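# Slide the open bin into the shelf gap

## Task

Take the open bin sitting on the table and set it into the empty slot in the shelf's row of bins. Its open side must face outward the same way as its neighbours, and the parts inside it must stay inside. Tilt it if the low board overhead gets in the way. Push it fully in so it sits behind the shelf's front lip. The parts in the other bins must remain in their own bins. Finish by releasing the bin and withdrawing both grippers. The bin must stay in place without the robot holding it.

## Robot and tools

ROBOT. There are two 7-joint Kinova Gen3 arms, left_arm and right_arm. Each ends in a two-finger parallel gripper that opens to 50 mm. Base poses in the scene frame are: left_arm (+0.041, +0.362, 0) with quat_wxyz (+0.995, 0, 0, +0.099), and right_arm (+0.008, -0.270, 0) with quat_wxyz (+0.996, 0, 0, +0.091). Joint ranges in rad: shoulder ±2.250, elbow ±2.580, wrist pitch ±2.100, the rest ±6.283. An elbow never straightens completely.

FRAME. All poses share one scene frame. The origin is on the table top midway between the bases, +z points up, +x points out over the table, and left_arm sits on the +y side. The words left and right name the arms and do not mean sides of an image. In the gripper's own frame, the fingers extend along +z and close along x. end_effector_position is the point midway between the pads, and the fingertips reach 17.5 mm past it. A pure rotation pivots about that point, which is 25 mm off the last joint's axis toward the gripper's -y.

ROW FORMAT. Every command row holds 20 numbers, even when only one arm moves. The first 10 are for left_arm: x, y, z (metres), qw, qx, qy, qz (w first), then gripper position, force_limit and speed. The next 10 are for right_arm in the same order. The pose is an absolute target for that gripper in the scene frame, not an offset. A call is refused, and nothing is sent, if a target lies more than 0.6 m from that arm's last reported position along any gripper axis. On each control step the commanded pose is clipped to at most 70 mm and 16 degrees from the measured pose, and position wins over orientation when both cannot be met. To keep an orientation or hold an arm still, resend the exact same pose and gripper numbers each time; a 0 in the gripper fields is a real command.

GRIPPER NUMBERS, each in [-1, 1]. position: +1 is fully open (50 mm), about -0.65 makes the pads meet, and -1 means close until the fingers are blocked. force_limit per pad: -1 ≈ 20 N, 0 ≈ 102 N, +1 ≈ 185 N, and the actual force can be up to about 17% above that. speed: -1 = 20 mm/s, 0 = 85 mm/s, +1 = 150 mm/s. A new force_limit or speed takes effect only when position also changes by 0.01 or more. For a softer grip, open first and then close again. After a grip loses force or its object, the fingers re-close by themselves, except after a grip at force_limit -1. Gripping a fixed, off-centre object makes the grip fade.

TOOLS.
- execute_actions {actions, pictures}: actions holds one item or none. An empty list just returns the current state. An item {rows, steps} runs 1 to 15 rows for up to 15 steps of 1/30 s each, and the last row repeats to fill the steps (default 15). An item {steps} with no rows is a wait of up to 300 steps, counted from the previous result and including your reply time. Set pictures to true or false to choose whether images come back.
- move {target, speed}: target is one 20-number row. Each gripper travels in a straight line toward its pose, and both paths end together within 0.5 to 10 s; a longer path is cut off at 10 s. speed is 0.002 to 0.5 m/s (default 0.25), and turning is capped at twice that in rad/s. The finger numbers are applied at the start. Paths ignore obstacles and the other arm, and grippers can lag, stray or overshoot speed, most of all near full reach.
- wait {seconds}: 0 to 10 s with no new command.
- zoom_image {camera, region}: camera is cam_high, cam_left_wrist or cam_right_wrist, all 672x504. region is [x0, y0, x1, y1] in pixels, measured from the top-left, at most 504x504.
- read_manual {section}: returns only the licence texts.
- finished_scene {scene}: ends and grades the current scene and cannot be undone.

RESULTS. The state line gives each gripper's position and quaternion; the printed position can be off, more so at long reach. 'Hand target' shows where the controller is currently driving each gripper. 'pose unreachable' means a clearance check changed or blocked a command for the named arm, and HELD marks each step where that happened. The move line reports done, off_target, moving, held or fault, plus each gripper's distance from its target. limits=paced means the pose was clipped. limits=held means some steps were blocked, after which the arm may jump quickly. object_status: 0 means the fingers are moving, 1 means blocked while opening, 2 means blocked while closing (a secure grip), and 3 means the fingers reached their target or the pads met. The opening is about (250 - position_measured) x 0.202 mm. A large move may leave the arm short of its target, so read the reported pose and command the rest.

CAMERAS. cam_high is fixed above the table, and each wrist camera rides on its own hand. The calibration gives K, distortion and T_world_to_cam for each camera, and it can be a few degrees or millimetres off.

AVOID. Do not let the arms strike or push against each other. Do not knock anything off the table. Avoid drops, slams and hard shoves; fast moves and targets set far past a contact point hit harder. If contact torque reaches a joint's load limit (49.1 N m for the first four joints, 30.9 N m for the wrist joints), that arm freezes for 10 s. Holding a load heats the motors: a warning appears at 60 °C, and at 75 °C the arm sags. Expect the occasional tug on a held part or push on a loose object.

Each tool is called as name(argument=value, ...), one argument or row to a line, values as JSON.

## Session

execute_actions(
  actions=[],
)

Scene clock: 0.00 s of 6300.00 s.
left_arm: end_effector_position=(+0.2128, +0.4539, +0.2923) position_measured=3 object_status=3 end_effector_quat_wxyz=(-0.403, +0.757, -0.361, -0.366) | right_arm: end_effector_position=(+0.5101, -0.2495, +0.3376) position_measured=3 object_status=3 end_effector_quat_wxyz=(+0.419, +0.307, +0.788, -0.329)
Joint positions: left_arm=[ 0.29   0.425  0.72   2.233 -0.588  1.783  0.316] | right_arm=[-0.6    0.523  0.089  1.645  1.07   1.433  1.269]
Joint velocities: left_arm=[-0.     0.    -0.    -0.     0.001  0.     0.   ] | right_arm=[-0.     0.    -0.     0.     0.     0.001 -0.001]
Motor temperatures (°C, as the motors report them): left_arm=[26 25 22 27 33 33 29] | right_arm=[27 28 22 25 33 36 37]
Hand target (left_arm): +0.213, +0.454, +0.292; -0.403, +0.757, -0.361, -0.366
Hand target (right_arm): +0.510, -0.249, +0.338; +0.419, +0.307, +0.788, -0.329
camera_calibration (this result's frames):
cam_left_wrist: T_world_to_cam=[[0.492221, -0.234615, -0.838257, 0.250815], [-0.820195, -0.447538, -0.356357, 0.513197], [-0.291545, 0.86294, -0.412718, -0.0391087], [0, 0, 0, 1]] pos_world=[0.286064, 0.322269, 0.376988]
cam_right_wrist: T_world_to_cam=[[-0.449755, 0.218439, -0.866028, 0.577922], [0.754647, 0.61158, -0.237652, -0.119978], [0.477733, -0.76043, -0.439905, -0.1182], [0, 0, 0, 1]] pos_world=[0.406932, -0.142747, 0.419987]

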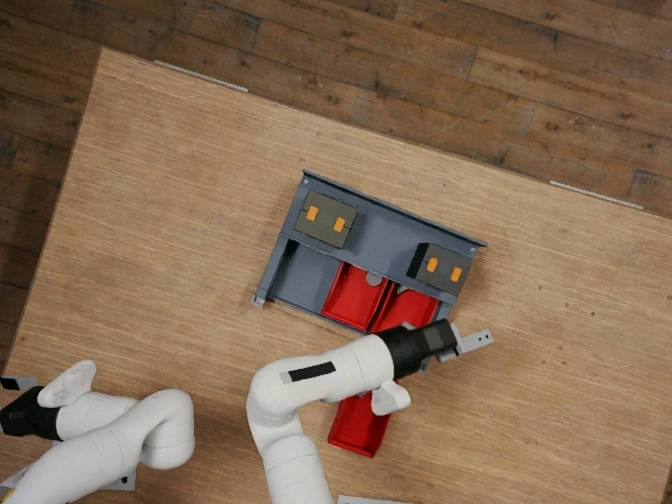

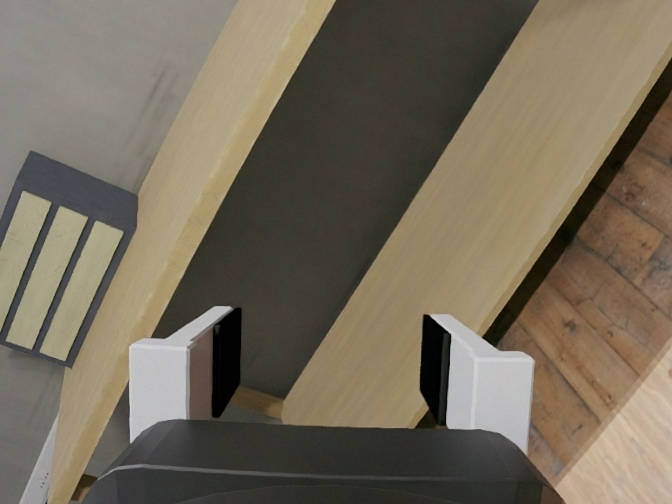

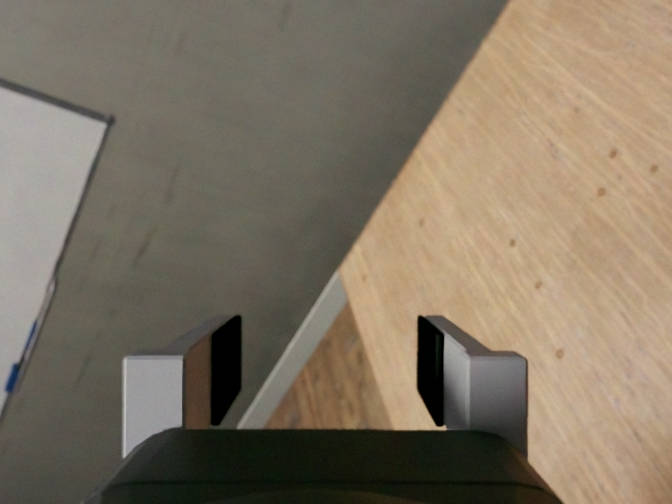

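move(
  target=[0.2128,0.4539,0.2923,-0.403,0.757,-0.361,-0.366,1,0,0,0.23,-0.17,0.22,0,1,-0.02,0,1,0,0],
)

Scene clock: 12.73 s of 6300.00 s.
left_arm: end_effector_position=(+0.2128, +0.4539, +0.2923) position_measured=3 object_status=3 end_effector_quat_wxyz=(-0.403, +0.757, -0.361, -0.366) | right_arm: end_effector_position=(+0.2300, -0.1711, +0.2191) position_measured=3 object_status=3 end_effector_quat_wxyz=(+0.000, +1.000, -0.019, -0.001)
Joint positions: left_arm=[ 0.29   0.426  0.719  2.233 -0.587  1.783  0.317] | right_arm=[-0.557 -0.115  0.276  2.188  0.036  1.066 -0.519]
Joint velocities: left_arm=[ 0.    -0.     0.001 -0.001  0.     0.001 -0.   ] | right_arm=[-0.    -0.01  -0.002  0.002  0.001 -0.    -0.001]
Motor temperatures (°C, as the motors report them): left_arm=[26 25 22 27 33 33 29] | right_arm=[27 28 22 25 33 36 37]
Hand target (left_arm): +0.213, +0.454, +0.292; -0.403, +0.757, -0.361, -0.366
Hand target (right_arm): +0.230, -0.171, +0.219; -0.000, +1.000, -0.019, -0.000
Off the commanded pose (left_arm): 0.000 m, 0 deg.
Off the commanded pose (right_arm): 0.001 m, 0 deg.
After step 90, 4.23 s passed at rest.
move: done
camera_calibration (this result's frames):
cam_left_wrist: T_world_to_cam=[[0.491947, -0.234223, -0.838527, 0.250767], [-0.820219, -0.447644, -0.356167, 0.513203], [-0.291939, 0.862991, -0.412332, -0.0391392], [0, 0, 0, 1]] pos_world=[0.286148, 0.322245, 0.376923]
cam_right_wrist: T_world_to_cam=[[0.998668, -0.0515885, 0.00113023, -0.237068], [-0.0516005, -0.998331, 0.0259345, -0.132435], [-0.000209582, -0.0259583, -0.999663, 0.381282], [0, 0, 0, 1]] pos_world=[0.229999, -0.134546, 0.384856]

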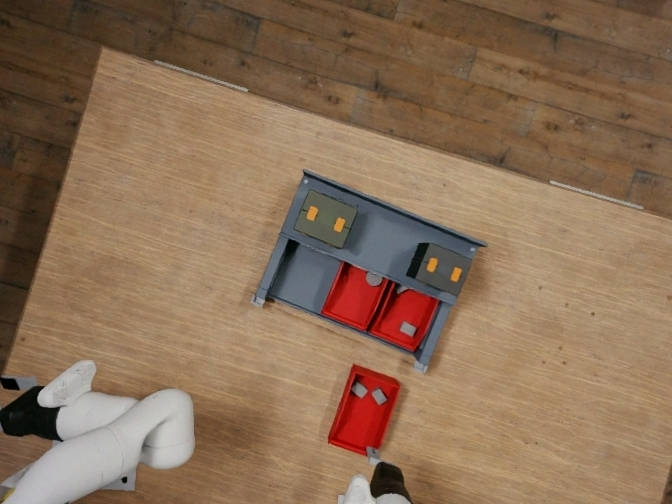

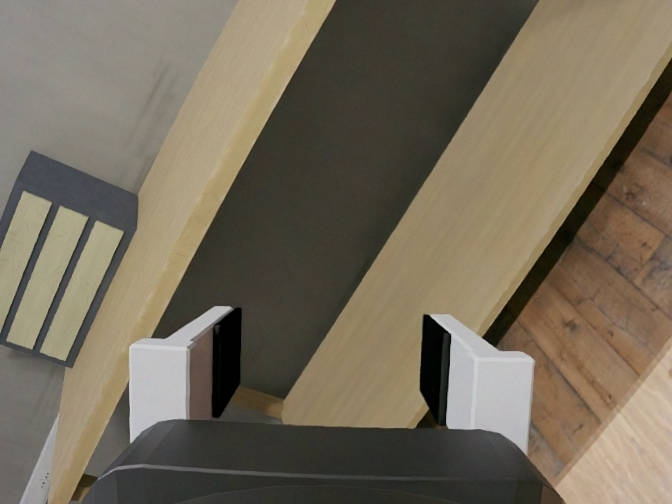

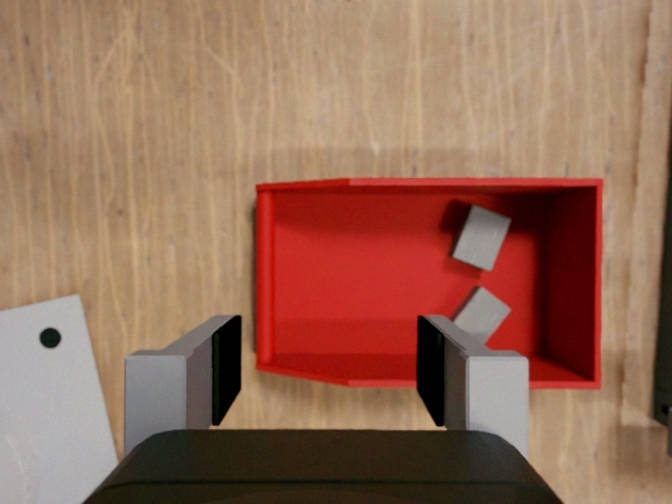

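move(
  target=[0.2128,0.4539,0.2923,-0.403,0.757,-0.361,-0.366,1,0,0,0.194,-0.138,0.1,0,1,-0.02,0,1,0,0],
)

move(
  target=[0.40,0.33,0.17,0,0,-0.793,0.609,1,0,0,0.194,-0.138,0.032,0,1,-0.02,0,1,0,0],
  speed=0.1,
)

Scene clock: 22.70 s of 6300.00 s.
left_arm: end_effector_position=(+0.2128, +0.4539, +0.2923) position_measured=3 object_status=3 end_effector_quat_wxyz=(-0.403, +0.757, -0.361, -0.366) | right_arm: end_effector_position=(+0.1942, -0.1374, +0.0999) position_measured=3 object_status=3 end_effector_quat_wxyz=(-0.001, +1.000, -0.020, +0.000)
Joint positions: left_arm=[ 0.29   0.426  0.719  2.233 -0.587  1.783  0.317] | right_arm=[-0.63   0.129  0.19   2.488 -0.051  0.527 -0.619]
Joint velocities: left_arm=[ 0.     0.    -0.001 -0.    -0.    -0.001  0.   ] | right_arm=[ 0.002  0.007  0.001  0.    -0.     0.001  0.001]
Motor temperatures (°C, as the motors report them): left_arm=[26 25 22 27 33 33 29] | right_arm=[27 28 22 25 33 36 37]
Hand target (left_arm): +0.213, +0.454, +0.292; -0.403, +0.757, -0.361, -0.366
Hand target (right_arm): +0.194, -0.137, +0.100; -0.000, +1.000, -0.020, -0.000
Off the commanded pose (left_arm): 0.000 m, 0 deg.
Off the commanded pose (right_arm): 0.001 m, 0 deg.
After step 90, 5.90 s passed at rest.
move: done
camera_calibration (this result's frames):
cam_left_wrist: T_world_to_cam=[[0.491947, -0.234223, -0.838527, 0.250767], [-0.820219, -0.447645, -0.356167, 0.513203], [-0.29194, 0.862991, -0.412332, -0.0391391], [0, 0, 0, 1]] pos_world=[0.286148, 0.322245, 0.376923]
cam_right_wrist: T_world_to_cam=[[0.998552, -0.0537427, 0.00231551, -0.199913], [-0.0537826, -0.998269, 0.023811, -0.0968801], [0.00103184, -0.023901, -0.999714, 0.263029], [0, 0, 0, 1]] pos_world=[0.194142, -0.10117, 0.265723]

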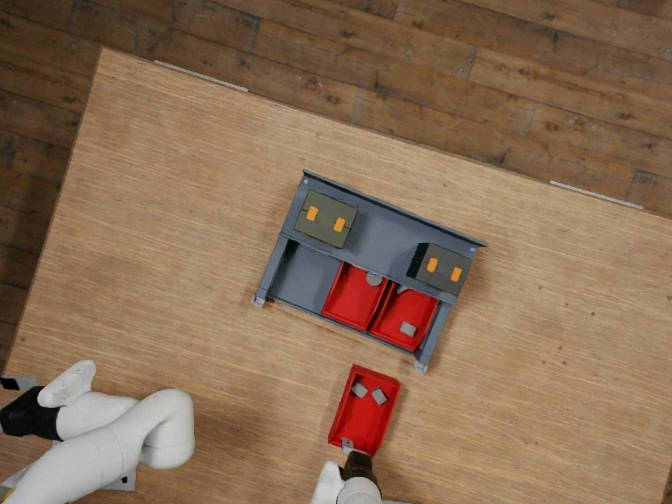

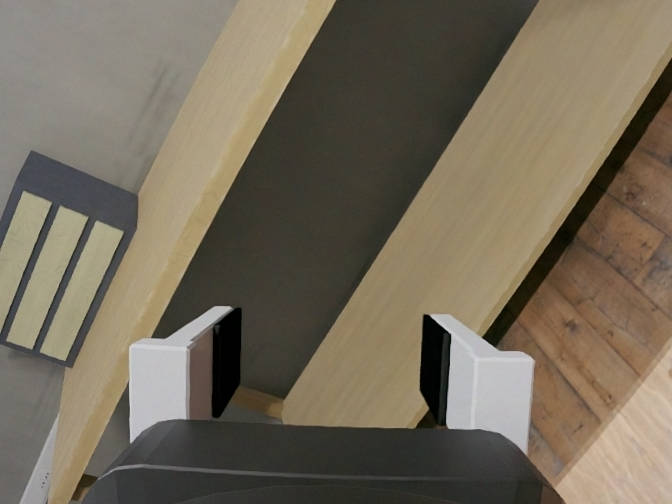

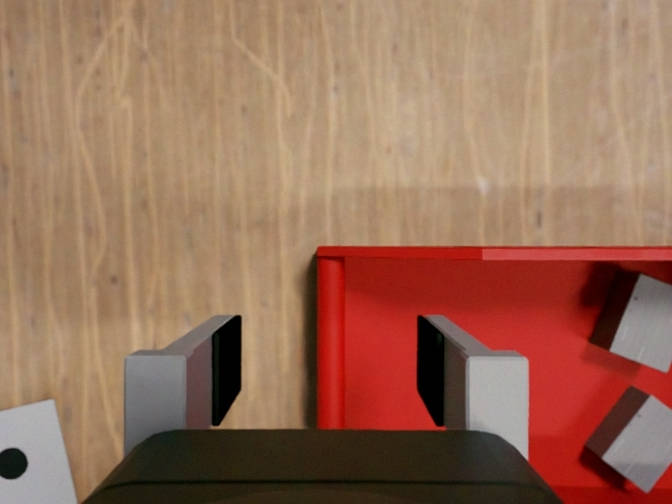

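Scene clock: 32.93 s of 6300.00 s.
left_arm: end_effector_position=(+0.3350, +0.3701, +0.2095) position_measured=3 object_status=3 end_effector_quat_wxyz=(+0.197, -0.371, +0.844, -0.333) | right_arm: end_effector_position=(+0.1941, -0.1375, +0.0549) position_measured=3 object_status=3 end_effector_quat_wxyz=(-0.001, +1.000, -0.020, -0.000)
Joint positions: left_arm=[ 1.326 -1.06  -1.234  2.551 -0.922  0.531 -1.817] | right_arm=[-0.565  0.3    0.129  2.558 -0.138  0.287 -0.53 ]
Joint velocities: left_arm=[ 0.007 -0.01  -0.002 -0.002  0.005 -0.005 -0.007] | right_arm=[ 0.     0.001 -0.001  0.     0.     0.     0.   ]
Motor temperatures (°C, as the motors report them): left_arm=[26 25 22 27 33 33 29] | right_arm=[27 28 22 25 33 36 37]
Hand target (left_arm): +0.335, +0.370, +0.210; +0.197, -0.371, +0.844, -0.333
Hand target (right_arm): +0.194, -0.138, +0.055; -0.000, +1.000, -0.020, -0.000
Off the commanded pose (left_arm): 0.086 m, 59 deg.
Off the commanded pose (right_arm): 0.023 m, 0 deg.
move: off_target (left_arm, right_arm; path cut at 10 s)
camera_calibration (this result's frames):
cam_left_wrist: T_world_to_cam=[[-0.629124, -0.774046, -0.0710974, 0.516217], [-0.530748, 0.494595, -0.688246, 0.170286], [0.567899, -0.395257, -0.721985, 0.277191], [0, 0, 0, 1]] pos_world=[0.257728, 0.424915, 0.354028]
cam_right_wrist: T_world_to_cam=[[0.998542, -0.0539452, 0.00199265, -0.199693], [-0.0539777, -0.998246, 0.0243239, -0.0959621], [0.000677002, -0.024396, -0.999702, 0.218022], [0, 0, 0, 1]] pos_world=[0.194075, -0.101247, 0.22069]

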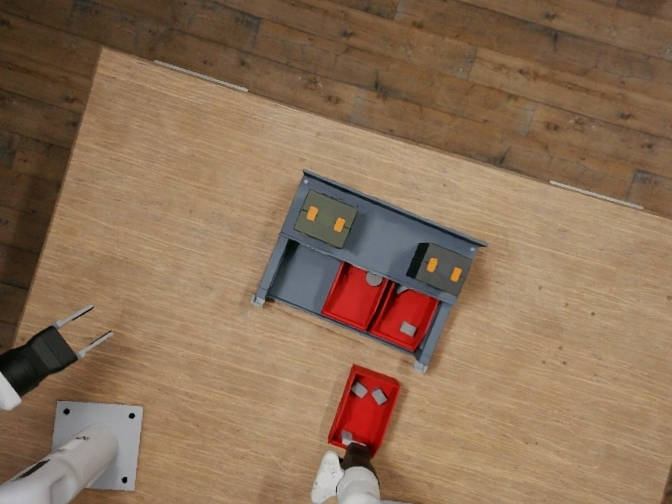

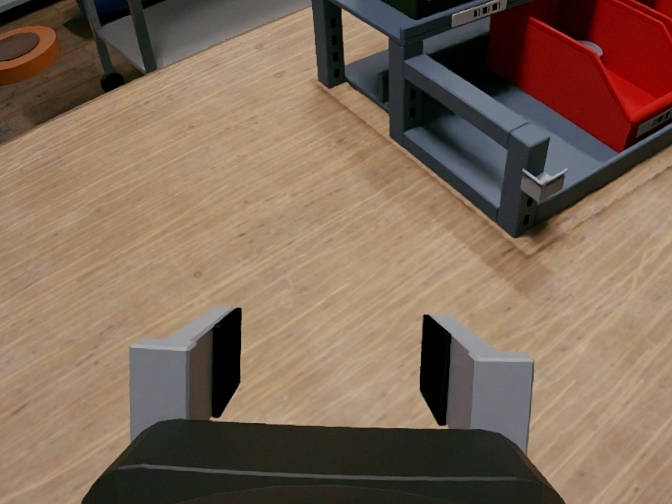

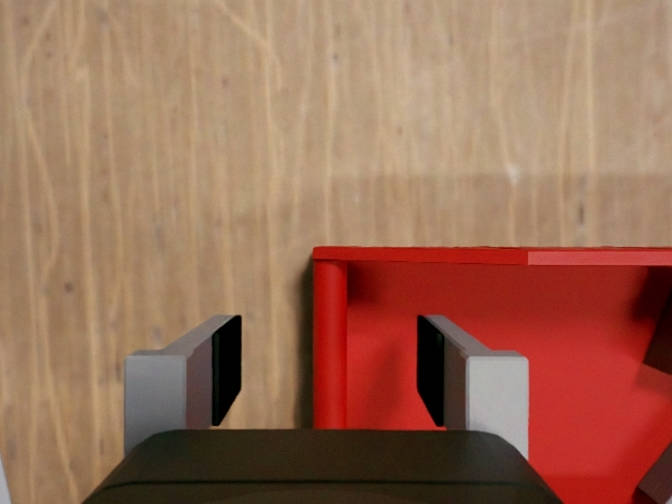

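move(
  target=[0.40,0.33,0.17,0,0,-0.793,0.609,1,0,0,0.196,-0.138,0.032,0,1,-0.02,0,1,0,0],
  speed=0.15,
)

move(
  target=[0.40,0.33,0.17,0,0,-0.793,0.609,1,0,0,0.196,-0.138,0.032,0,1,-0.02,0,-1,-0.3,-0.5],
)

move(
  target=[0.40,0.33,0.17,0,0,-0.793,0.609,1,0,0,0.24,0.09,0.08,0,0.998,-0.057,0,-1,-0.3,-0.5],
  speed=0.08,
)

move(
  target=[0.40,0.33,0.17,0,0,-0.793,0.609,1,0,0,0.285,0.085,0.08,0,0.998,-0.057,0,-1,-0.3,-0.5],
  speed=0.05,
)

Scene clock: 67.37 s of 6300.00 s.
left_arm: end_effector_position=(+0.3998, +0.3295, +0.1695) position_measured=3 object_status=3 end_effector_quat_wxyz=(+0.001, +0.000, +0.794, -0.608) | right_arm: end_effector_position=(+0.1963, -0.1377, +0.0320) position_measured=3 object_status=3 end_effector_quat_wxyz=(+0.000, +1.000, -0.020, -0.001)
Joint positions: left_arm=[ 1.977 -1.9   -1.396  1.766 -0.642  1.31  -2.825] | right_arm=[-0.502  0.399  0.062  2.577 -0.145  0.171 -0.523]
Joint velocities: left_arm=[ 0.01  -0.003 -0.003 -0.004  0.003 -0.002 -0.003] | right_arm=[ 0.011 -0.001 -0.016  0.     0.037 -0.001 -0.039]
Motor temperatures (°C, as the motors report them): left_arm=[26 25 22 28 33 33 29] | right_arm=[27 27 22 25 33 36 37]
Hand target (left_arm): +0.400, +0.329, +0.169; +0.000, +0.000, +0.794, -0.608
Hand target (right_arm): +0.196, -0.138, +0.032; +0.001, +1.000, -0.020, -0.001
Off the commanded pose (left_arm): 0.001 m, 0 deg.
Off the commanded pose (right_arm): 0.000 m, 0 deg.
joint sent to its limit (right arm) — the command would take joint 4 (elbow) past its upper limit, so that joint was sent only as far as its limit.
After step 90, 27.73 s passed at rest.
move: done
camera_calibration (this result's frames):
cam_left_wrist: T_world_to_cam=[[-0.999632, -0.0146885, 0.0228099, 0.404706], [-0.0260858, 0.289353, -0.956867, 0.108617], [0.00745479, -0.95711, -0.28963, 0.531438], [0, 0, 0, 1]] pos_world=[0.403428, 0.48316, 0.248621]
cam_right_wrist: T_world_to_cam=[[0.998536, -0.0541003, 0.0000749182, -0.201817], [-0.0540835, -0.998188, 0.026381, -0.0955292], [-0.00135244, -0.0263464, -0.999652, 0.195321], [0, 0, 0, 1]] pos_world=[0.196619, -0.101128, 0.197788]

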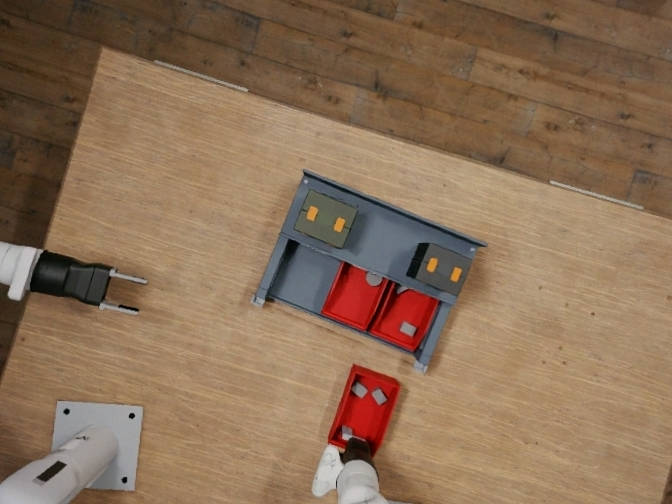

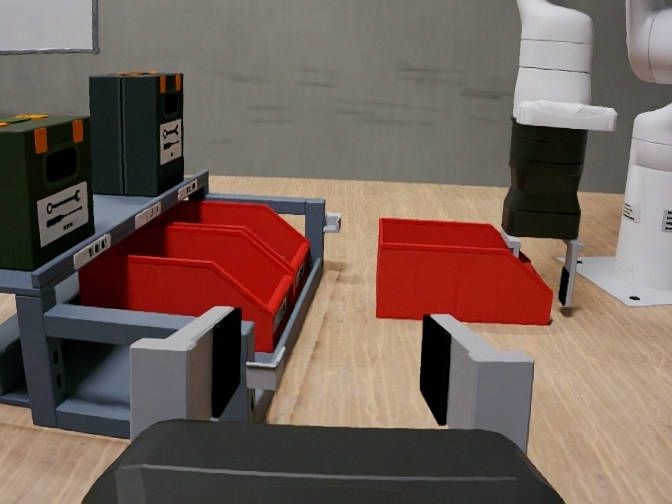

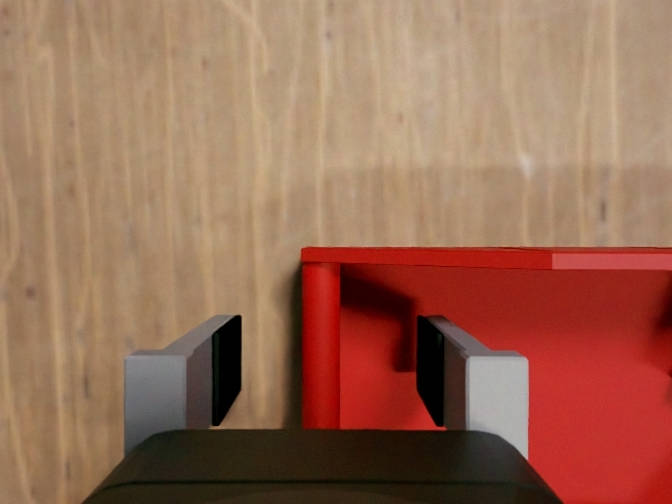

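Scene clock: 68.37 s of 6300.00 s.
left_arm: end_effector_position=(+0.4000, +0.3300, +0.1700) position_measured=3 object_status=3 end_effector_quat_wxyz=(-0.000, -0.000, +0.793, -0.609) | right_arm: end_effector_position=(+0.1961, -0.1379, +0.0321) position_measured=208 object_status=2 end_effector_quat_wxyz=(+0.001, +1.000, -0.020, -0.001)
Joint positions: left_arm=[ 1.978 -1.9   -1.395  1.763 -0.639  1.313 -2.826] | right_arm=[-0.493  0.398  0.05   2.577 -0.116  0.172 -0.553]
Joint velocities: left_arm=[-0.     0.     0.001 -0.002 -0.001  0.001 -0.   ] | right_arm=[ 0.012 -0.001 -0.015 -0.     0.035 -0.    -0.037]
Motor temperatures (°C, as the motors report them): left_arm=[26 25 22 28 33 33 29] | right_arm=[27 27 22 25 33 36 37]
Hand target (left_arm): +0.400, +0.330, +0.170; -0.000, -0.000, +0.793, -0.609
Hand target (right_arm): +0.196, -0.138, +0.032; +0.001, +1.000, -0.020, -0.001
Off the commanded pose (left_arm): 0.000 m, 0 deg.
Off the commanded pose (right_arm): 0.000 m, 0 deg.
joint sent to its limit (right arm) — the command would take joint 4 (elbow) past its upper limit, so that joint was sent only as far as its limit.
move: done
camera_calibration (this result's frames):
cam_left_wrist: T_world_to_cam=[[-0.999612, -0.0137451, 0.0242167, 0.404308], [-0.0271466, 0.287407, -0.957424, 0.11014], [0.00619989, -0.95771, -0.287669, 0.532389], [0, 0, 0, 1]] pos_world=[0.40384, 0.483776, 0.248812]
cam_right_wrist: T_world_to_cam=[[0.998544, -0.0539466, -0.000214693, -0.201576], [-0.0539214, -0.998185, 0.0268163, -0.0957553], [-0.00166095, -0.0267657, -0.99964, 0.195353], [0, 0, 0, 1]] pos_world=[0.196444, -0.101227, 0.197807]

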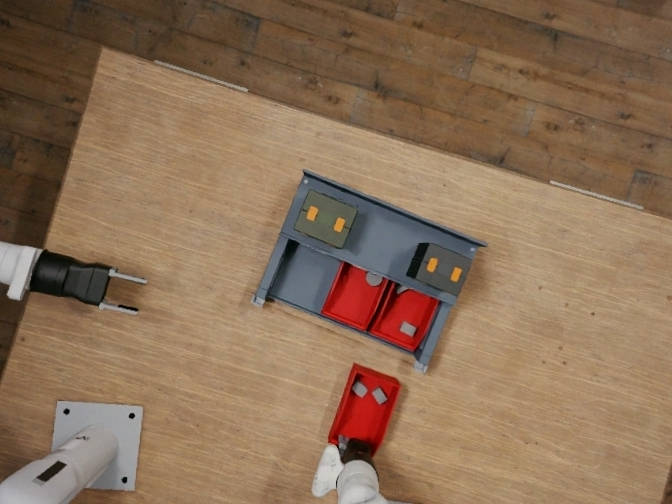

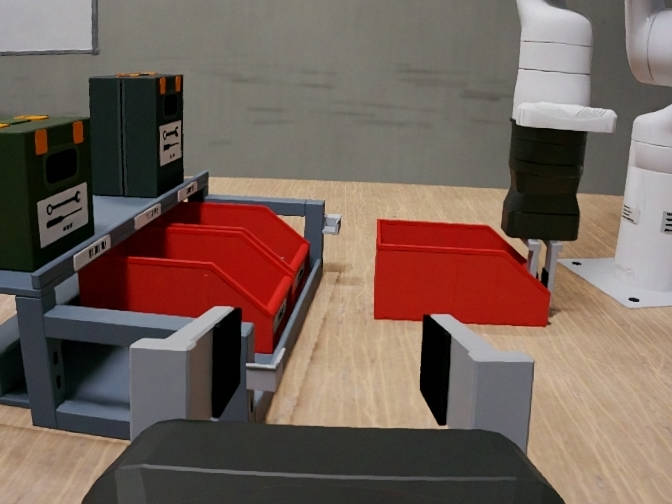

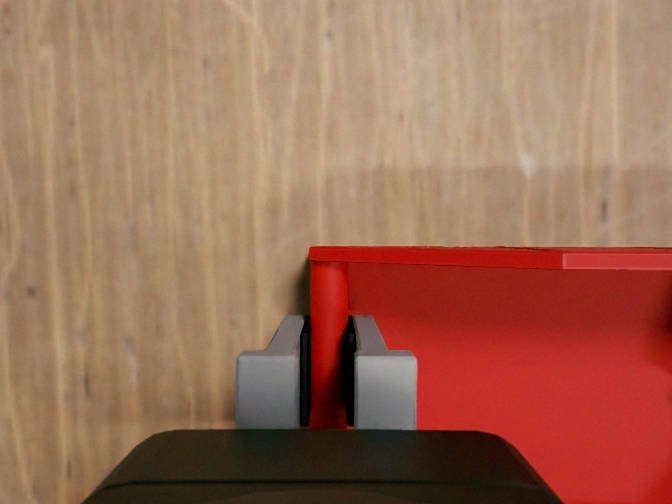

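Scene clock: 71.63 s of 6300.00 s.
left_arm: end_effector_position=(+0.4000, +0.3300, +0.1700) position_measured=3 object_status=3 end_effector_quat_wxyz=(+0.000, -0.000, +0.793, -0.609) | right_arm: end_effector_position=(+0.2384, +0.0896, +0.0803) position_measured=208 object_status=2 end_effector_quat_wxyz=(+0.001, +0.998, -0.057, -0.001)
Joint positions: left_arm=[ 1.978 -1.9   -1.395  1.763 -0.639  1.313 -2.826] | right_arm=[-0.984  0.512  0.182  1.946 -0.139  0.697 -1.014]
Joint velocities: left_arm=[ 0.    -0.    -0.    -0.    -0.     0.001 -0.   ] | right_arm=[-0.001  0.003 -0.002 -0.001  0.001  0.002 -0.001]
Motor temperatures (°C, as the motors report them): left_arm=[26 25 22 28 33 33 29] | right_arm=[27 28 22 25 33 36 37]
Hand target (left_arm): +0.400, +0.330, +0.170; -0.000, -0.000, +0.793, -0.609
Hand target (right_arm): +0.239, +0.090, +0.081; +0.000, +0.998, -0.057, -0.000
Off the commanded pose (left_arm): 0.000 m, 0 deg.
Off the commanded pose (right_arm): 0.002 m, 0 deg.
move: done
camera_calibration (this result's frames):
cam_left_wrist: T_world_to_cam=[[-0.999612, -0.0137415, 0.0242093, 0.404305], [-0.0271385, 0.287402, -0.957426, 0.110142], [0.00619866, -0.957712, -0.287663, 0.532392], [0, 0, 0, 1]] pos_world=[0.403837, 0.483779, 0.248814]
cam_right_wrist: T_world_to_cam=[[0.991705, -0.128534, 0.000989734, -0.223326], [-0.128514, -0.991349, 0.0266849, 0.149533], [-0.00244874, -0.0265907, -0.999643, 0.249885], [0, 0, 0, 1]] pos_world=[0.241303, 0.126179, 0.246027]

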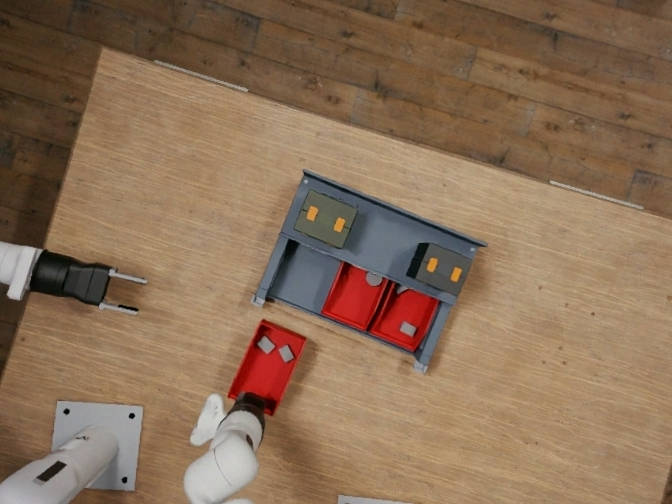

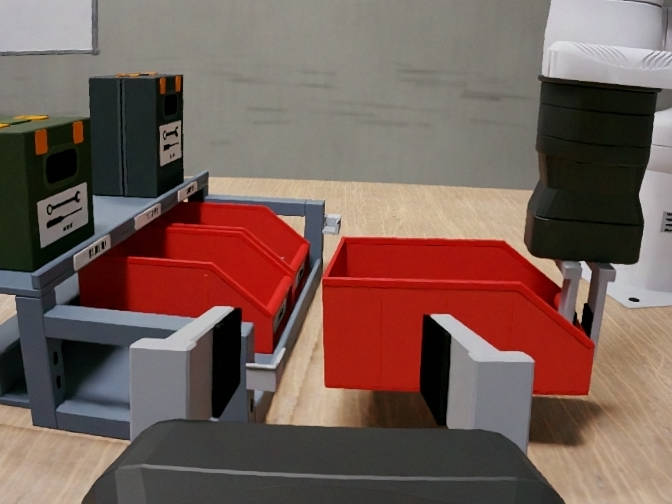

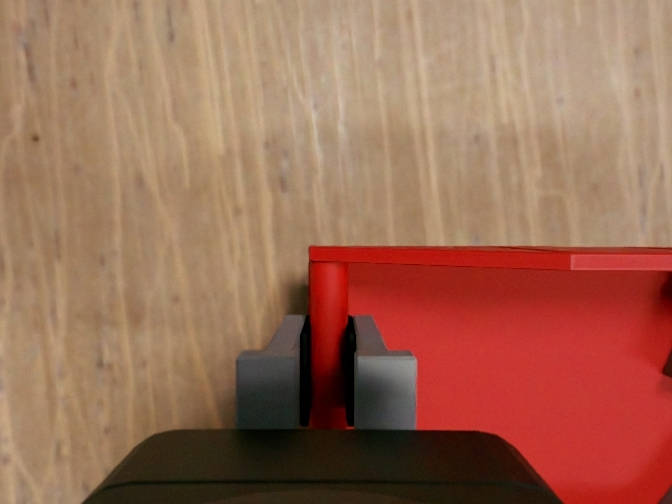

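Scene clock: 72.83 s of 6300.00 s.
left_arm: end_effector_position=(+0.4000, +0.3300, +0.1700) position_measured=3 object_status=3 end_effector_quat_wxyz=(+0.000, -0.000, +0.793, -0.609) | right_arm: end_effector_position=(+0.2844, +0.0848, +0.0795) position_measured=208 object_status=2 end_effector_quat_wxyz=(+0.001, +0.998, -0.057, -0.001)
Joint positions: left_arm=[ 1.978 -1.9   -1.395  1.763 -0.639  1.313 -2.826] | right_arm=[-0.881  0.553  0.181  1.867 -0.141  0.735 -0.917]
Joint velocities: left_arm=[-0.     0.    -0.    -0.001  0.    -0.001 -0.   ] | right_arm=[ 0.002  0.004  0.002 -0.    -0.001  0.     0.002]
Motor temperatures (°C, as the motors report them): left_arm=[26 25 22 28 33 33 29] | right_arm=[27 28 22 25 33 36 37]
Hand target (left_arm): +0.400, +0.330, +0.170; -0.000, +0.000, +0.793, -0.609
Hand target (right_arm): +0.285, +0.085, +0.080; +0.000, +0.998, -0.057, +0.000
Off the commanded pose (left_arm): 0.000 m, 0 deg.
Off the commanded pose (right_arm): 0.001 m, 0 deg.
move: done
camera_calibration (this result's frames):
cam_left_wrist: T_world_to_cam=[[-0.999612, -0.0137414, 0.0242095, 0.404305], [-0.0271386, 0.287401, -0.957426, 0.110142], [0.00619852, -0.957712, -0.287663, 0.532392], [0, 0, 0, 1]] pos_world=[0.403837, 0.483779, 0.248814]
cam_right_wrist: T_world_to_cam=[[0.991807, -0.127736, 0.00129573, -0.269693], [-0.127725, -0.991444, 0.0269433, 0.150386], [-0.00215701, -0.0268881, -0.999636, 0.249019], [0, 0, 0, 1]] pos_world=[0.287229, 0.121345, 0.245226]

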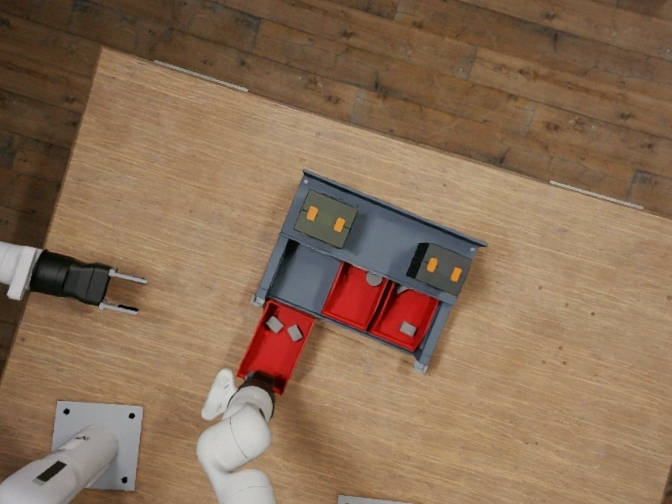

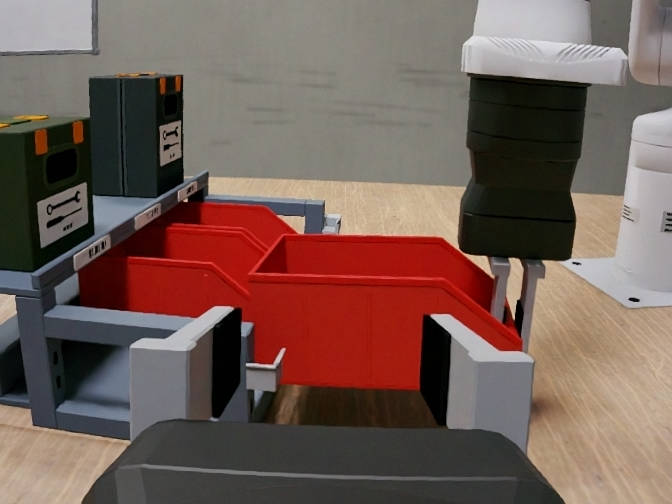

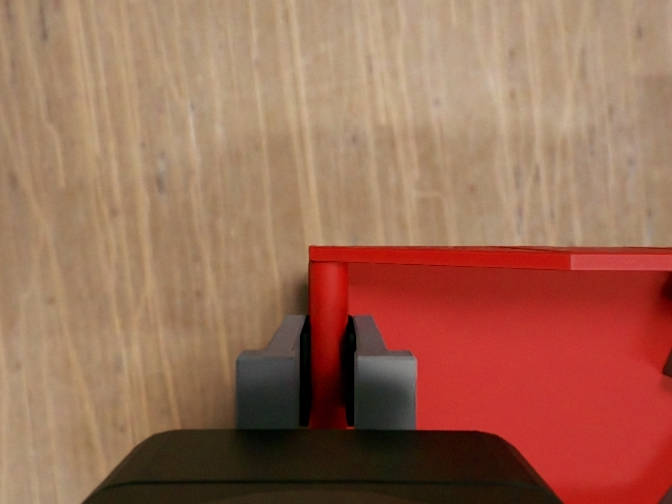

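move(
  target=[0.40,0.33,0.17,0,0,-0.793,0.609,1,0,0,0.33,0.079,0.08,0,0.998,-0.057,0,-1,-0.3,-0.5],
  speed=0.04,
)

move(
  target=[0.40,0.33,0.17,0,0,-0.793,0.609,1,0,0,0.38,0.073,0.078,0.005,0.995,-0.057,-0.087,-1,-0.3,-0.5],
  speed=0.04,
)

Scene clock: 91.80 s of 6300.00 s.
left_arm: end_effector_position=(+0.4000, +0.3300, +0.1700) position_measured=3 object_status=3 end_effector_quat_wxyz=(+0.000, -0.000, +0.793, -0.609) | right_arm: end_effector_position=(+0.3294, +0.0787, +0.0794) position_measured=208 object_status=2 end_effector_quat_wxyz=(+0.001, +0.998, -0.057, -0.001)
Joint positions: left_arm=[ 1.978 -1.9   -1.395  1.763 -0.639  1.313 -2.826] | right_arm=[-0.788  0.597  0.18   1.778 -0.143  0.781 -0.832]
Joint velocities: left_arm=[-0.    -0.     0.    -0.    -0.    -0.001  0.   ] | right_arm=[ 0.002  0.004  0.002 -0.    -0.002  0.     0.002]
Motor temperatures (°C, as the motors report them): left_arm=[26 25 22 28 33 33 29] | right_arm=[27 28 22 25 33 36 37]
Hand target (left_arm): +0.400, +0.330, +0.170; -0.000, +0.000, +0.793, -0.609
Hand target (right_arm): +0.330, +0.079, +0.080; +0.000, +0.998, -0.057, +0.000
Off the commanded pose (left_arm): 0.000 m, 0 deg.
Off the commanded pose (right_arm): 0.001 m, 0 deg.
After step 90, 14.57 s passed at rest.
move: done
camera_calibration (this result's frames):
cam_left_wrist: T_world_to_cam=[[-0.999612, -0.0137416, 0.0242093, 0.404305], [-0.0271384, 0.287402, -0.957426, 0.110142], [0.00619875, -0.957712, -0.287663, 0.532392], [0, 0, 0, 1]] pos_world=[0.403837, 0.483779, 0.248814]
cam_right_wrist: T_world_to_cam=[[0.99179, -0.127875, 0.00102383, -0.315013], [-0.127856, -0.991425, 0.0270078, 0.150196], [-0.00243856, -0.026917, -0.999635, 0.248958], [0, 0, 0, 1]] pos_world=[0.332237, 0.115327, 0.245134]

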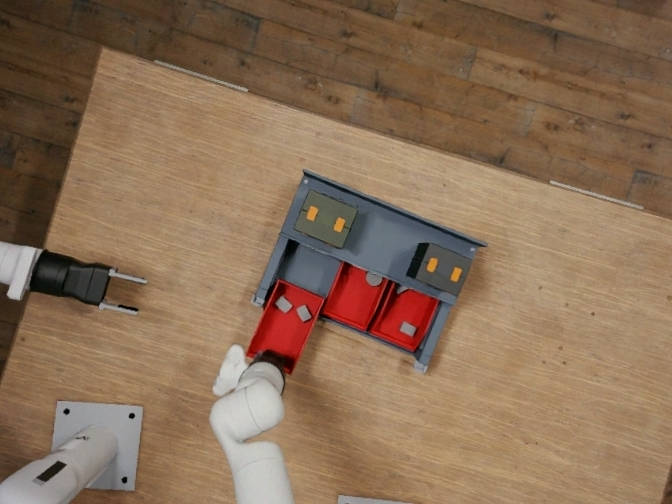

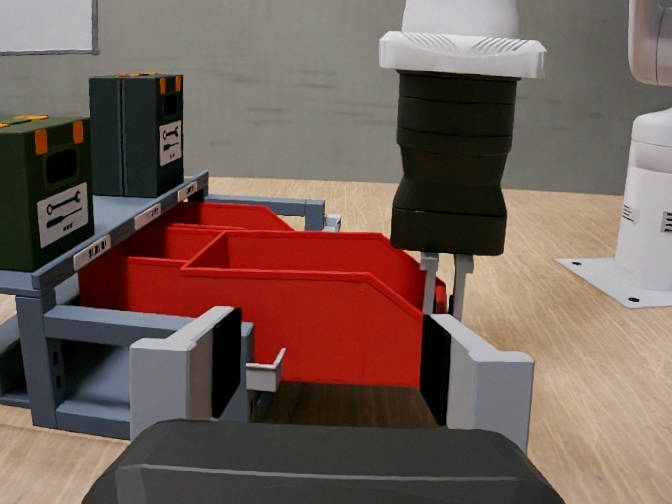

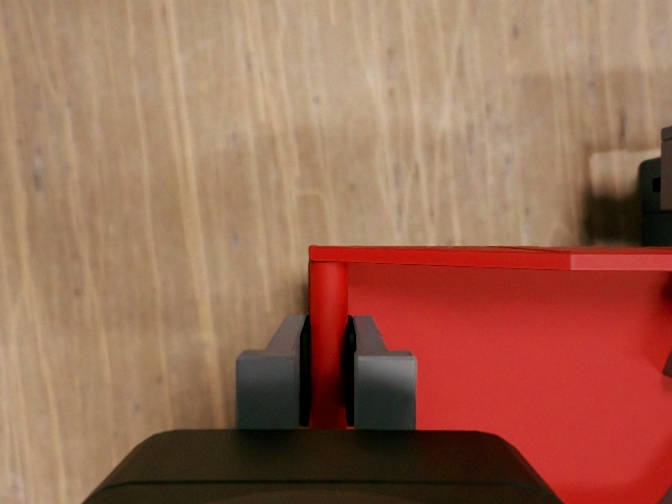

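Scene clock: 94.20 s of 6300.00 s.
left_arm: end_effector_position=(+0.4000, +0.3300, +0.1700) position_measured=3 object_status=3 end_effector_quat_wxyz=(+0.000, -0.000, +0.793, -0.609) | right_arm: end_effector_position=(+0.3793, +0.0728, +0.0776) position_measured=208 object_status=2 end_effector_quat_wxyz=(+0.005, +0.995, -0.057, -0.088)
Joint positions: left_arm=[ 1.978 -1.9   -1.395  1.763 -0.639  1.313 -2.826] | right_arm=[-0.578  0.742  0.121  1.493 -0.217  1.061 -0.658]
Joint velocities: left_arm=[-0.     0.    -0.    -0.    -0.    -0.001  0.   ] | right_arm=[ 0.003  0.006  0.001 -0.003 -0.002  0.003  0.002]
Motor temperatures (°C, as the motors report them): left_arm=[26 25 22 28 33 33 29] | right_arm=[27 28 22 25 33 36 37]
Hand target (left_arm): +0.400, +0.330, +0.170; -0.000, +0.000, +0.793, -0.609
Hand target (right_arm): +0.380, +0.073, +0.078; +0.005, +0.995, -0.057, -0.087
Off the commanded pose (left_arm): 0.000 m, 0 deg.
Off the commanded pose (right_arm): 0.001 m, 0 deg.
move: done
camera_calibration (this result's frames):
cam_left_wrist: T_world_to_cam=[[-0.999612, -0.0137414, 0.0242095, 0.404305], [-0.0271386, 0.287401, -0.957426, 0.110142], [0.00619857, -0.957712, -0.287663, 0.532392], [0, 0, 0, 1]] pos_world=[0.403837, 0.483779, 0.248814]
cam_right_wrist: T_world_to_cam=[[0.976903, -0.128141, -0.170999, -0.34633], [-0.121604, -0.991407, 0.0482153, 0.146718], [-0.175708, -0.0263074, -0.984091, 0.311568], [0, 0, 0, 1]] pos_world=[0.410918, 0.109274, 0.240315]

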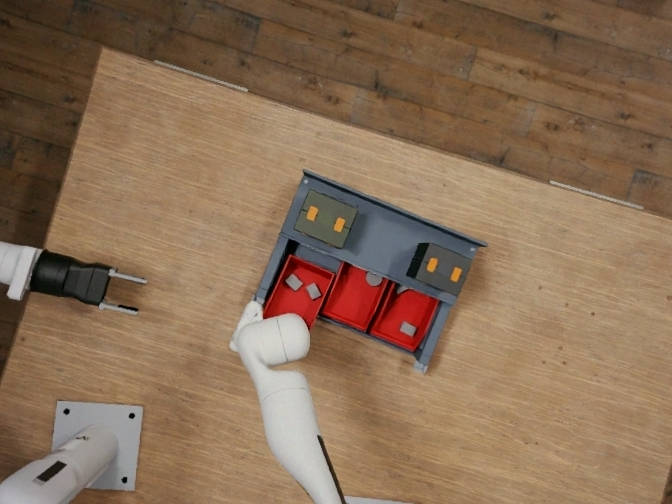

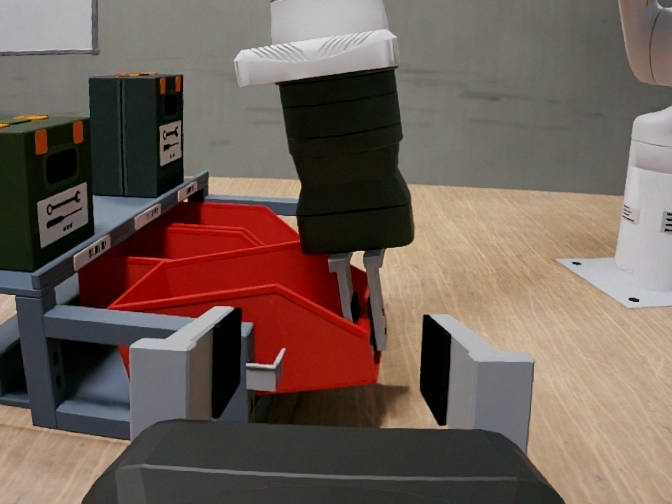

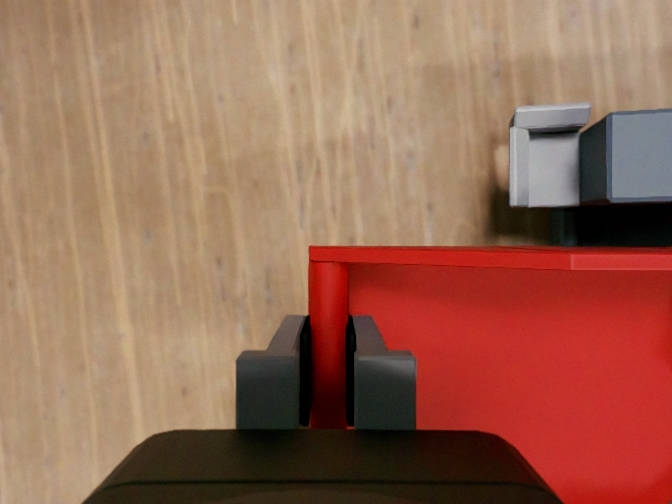

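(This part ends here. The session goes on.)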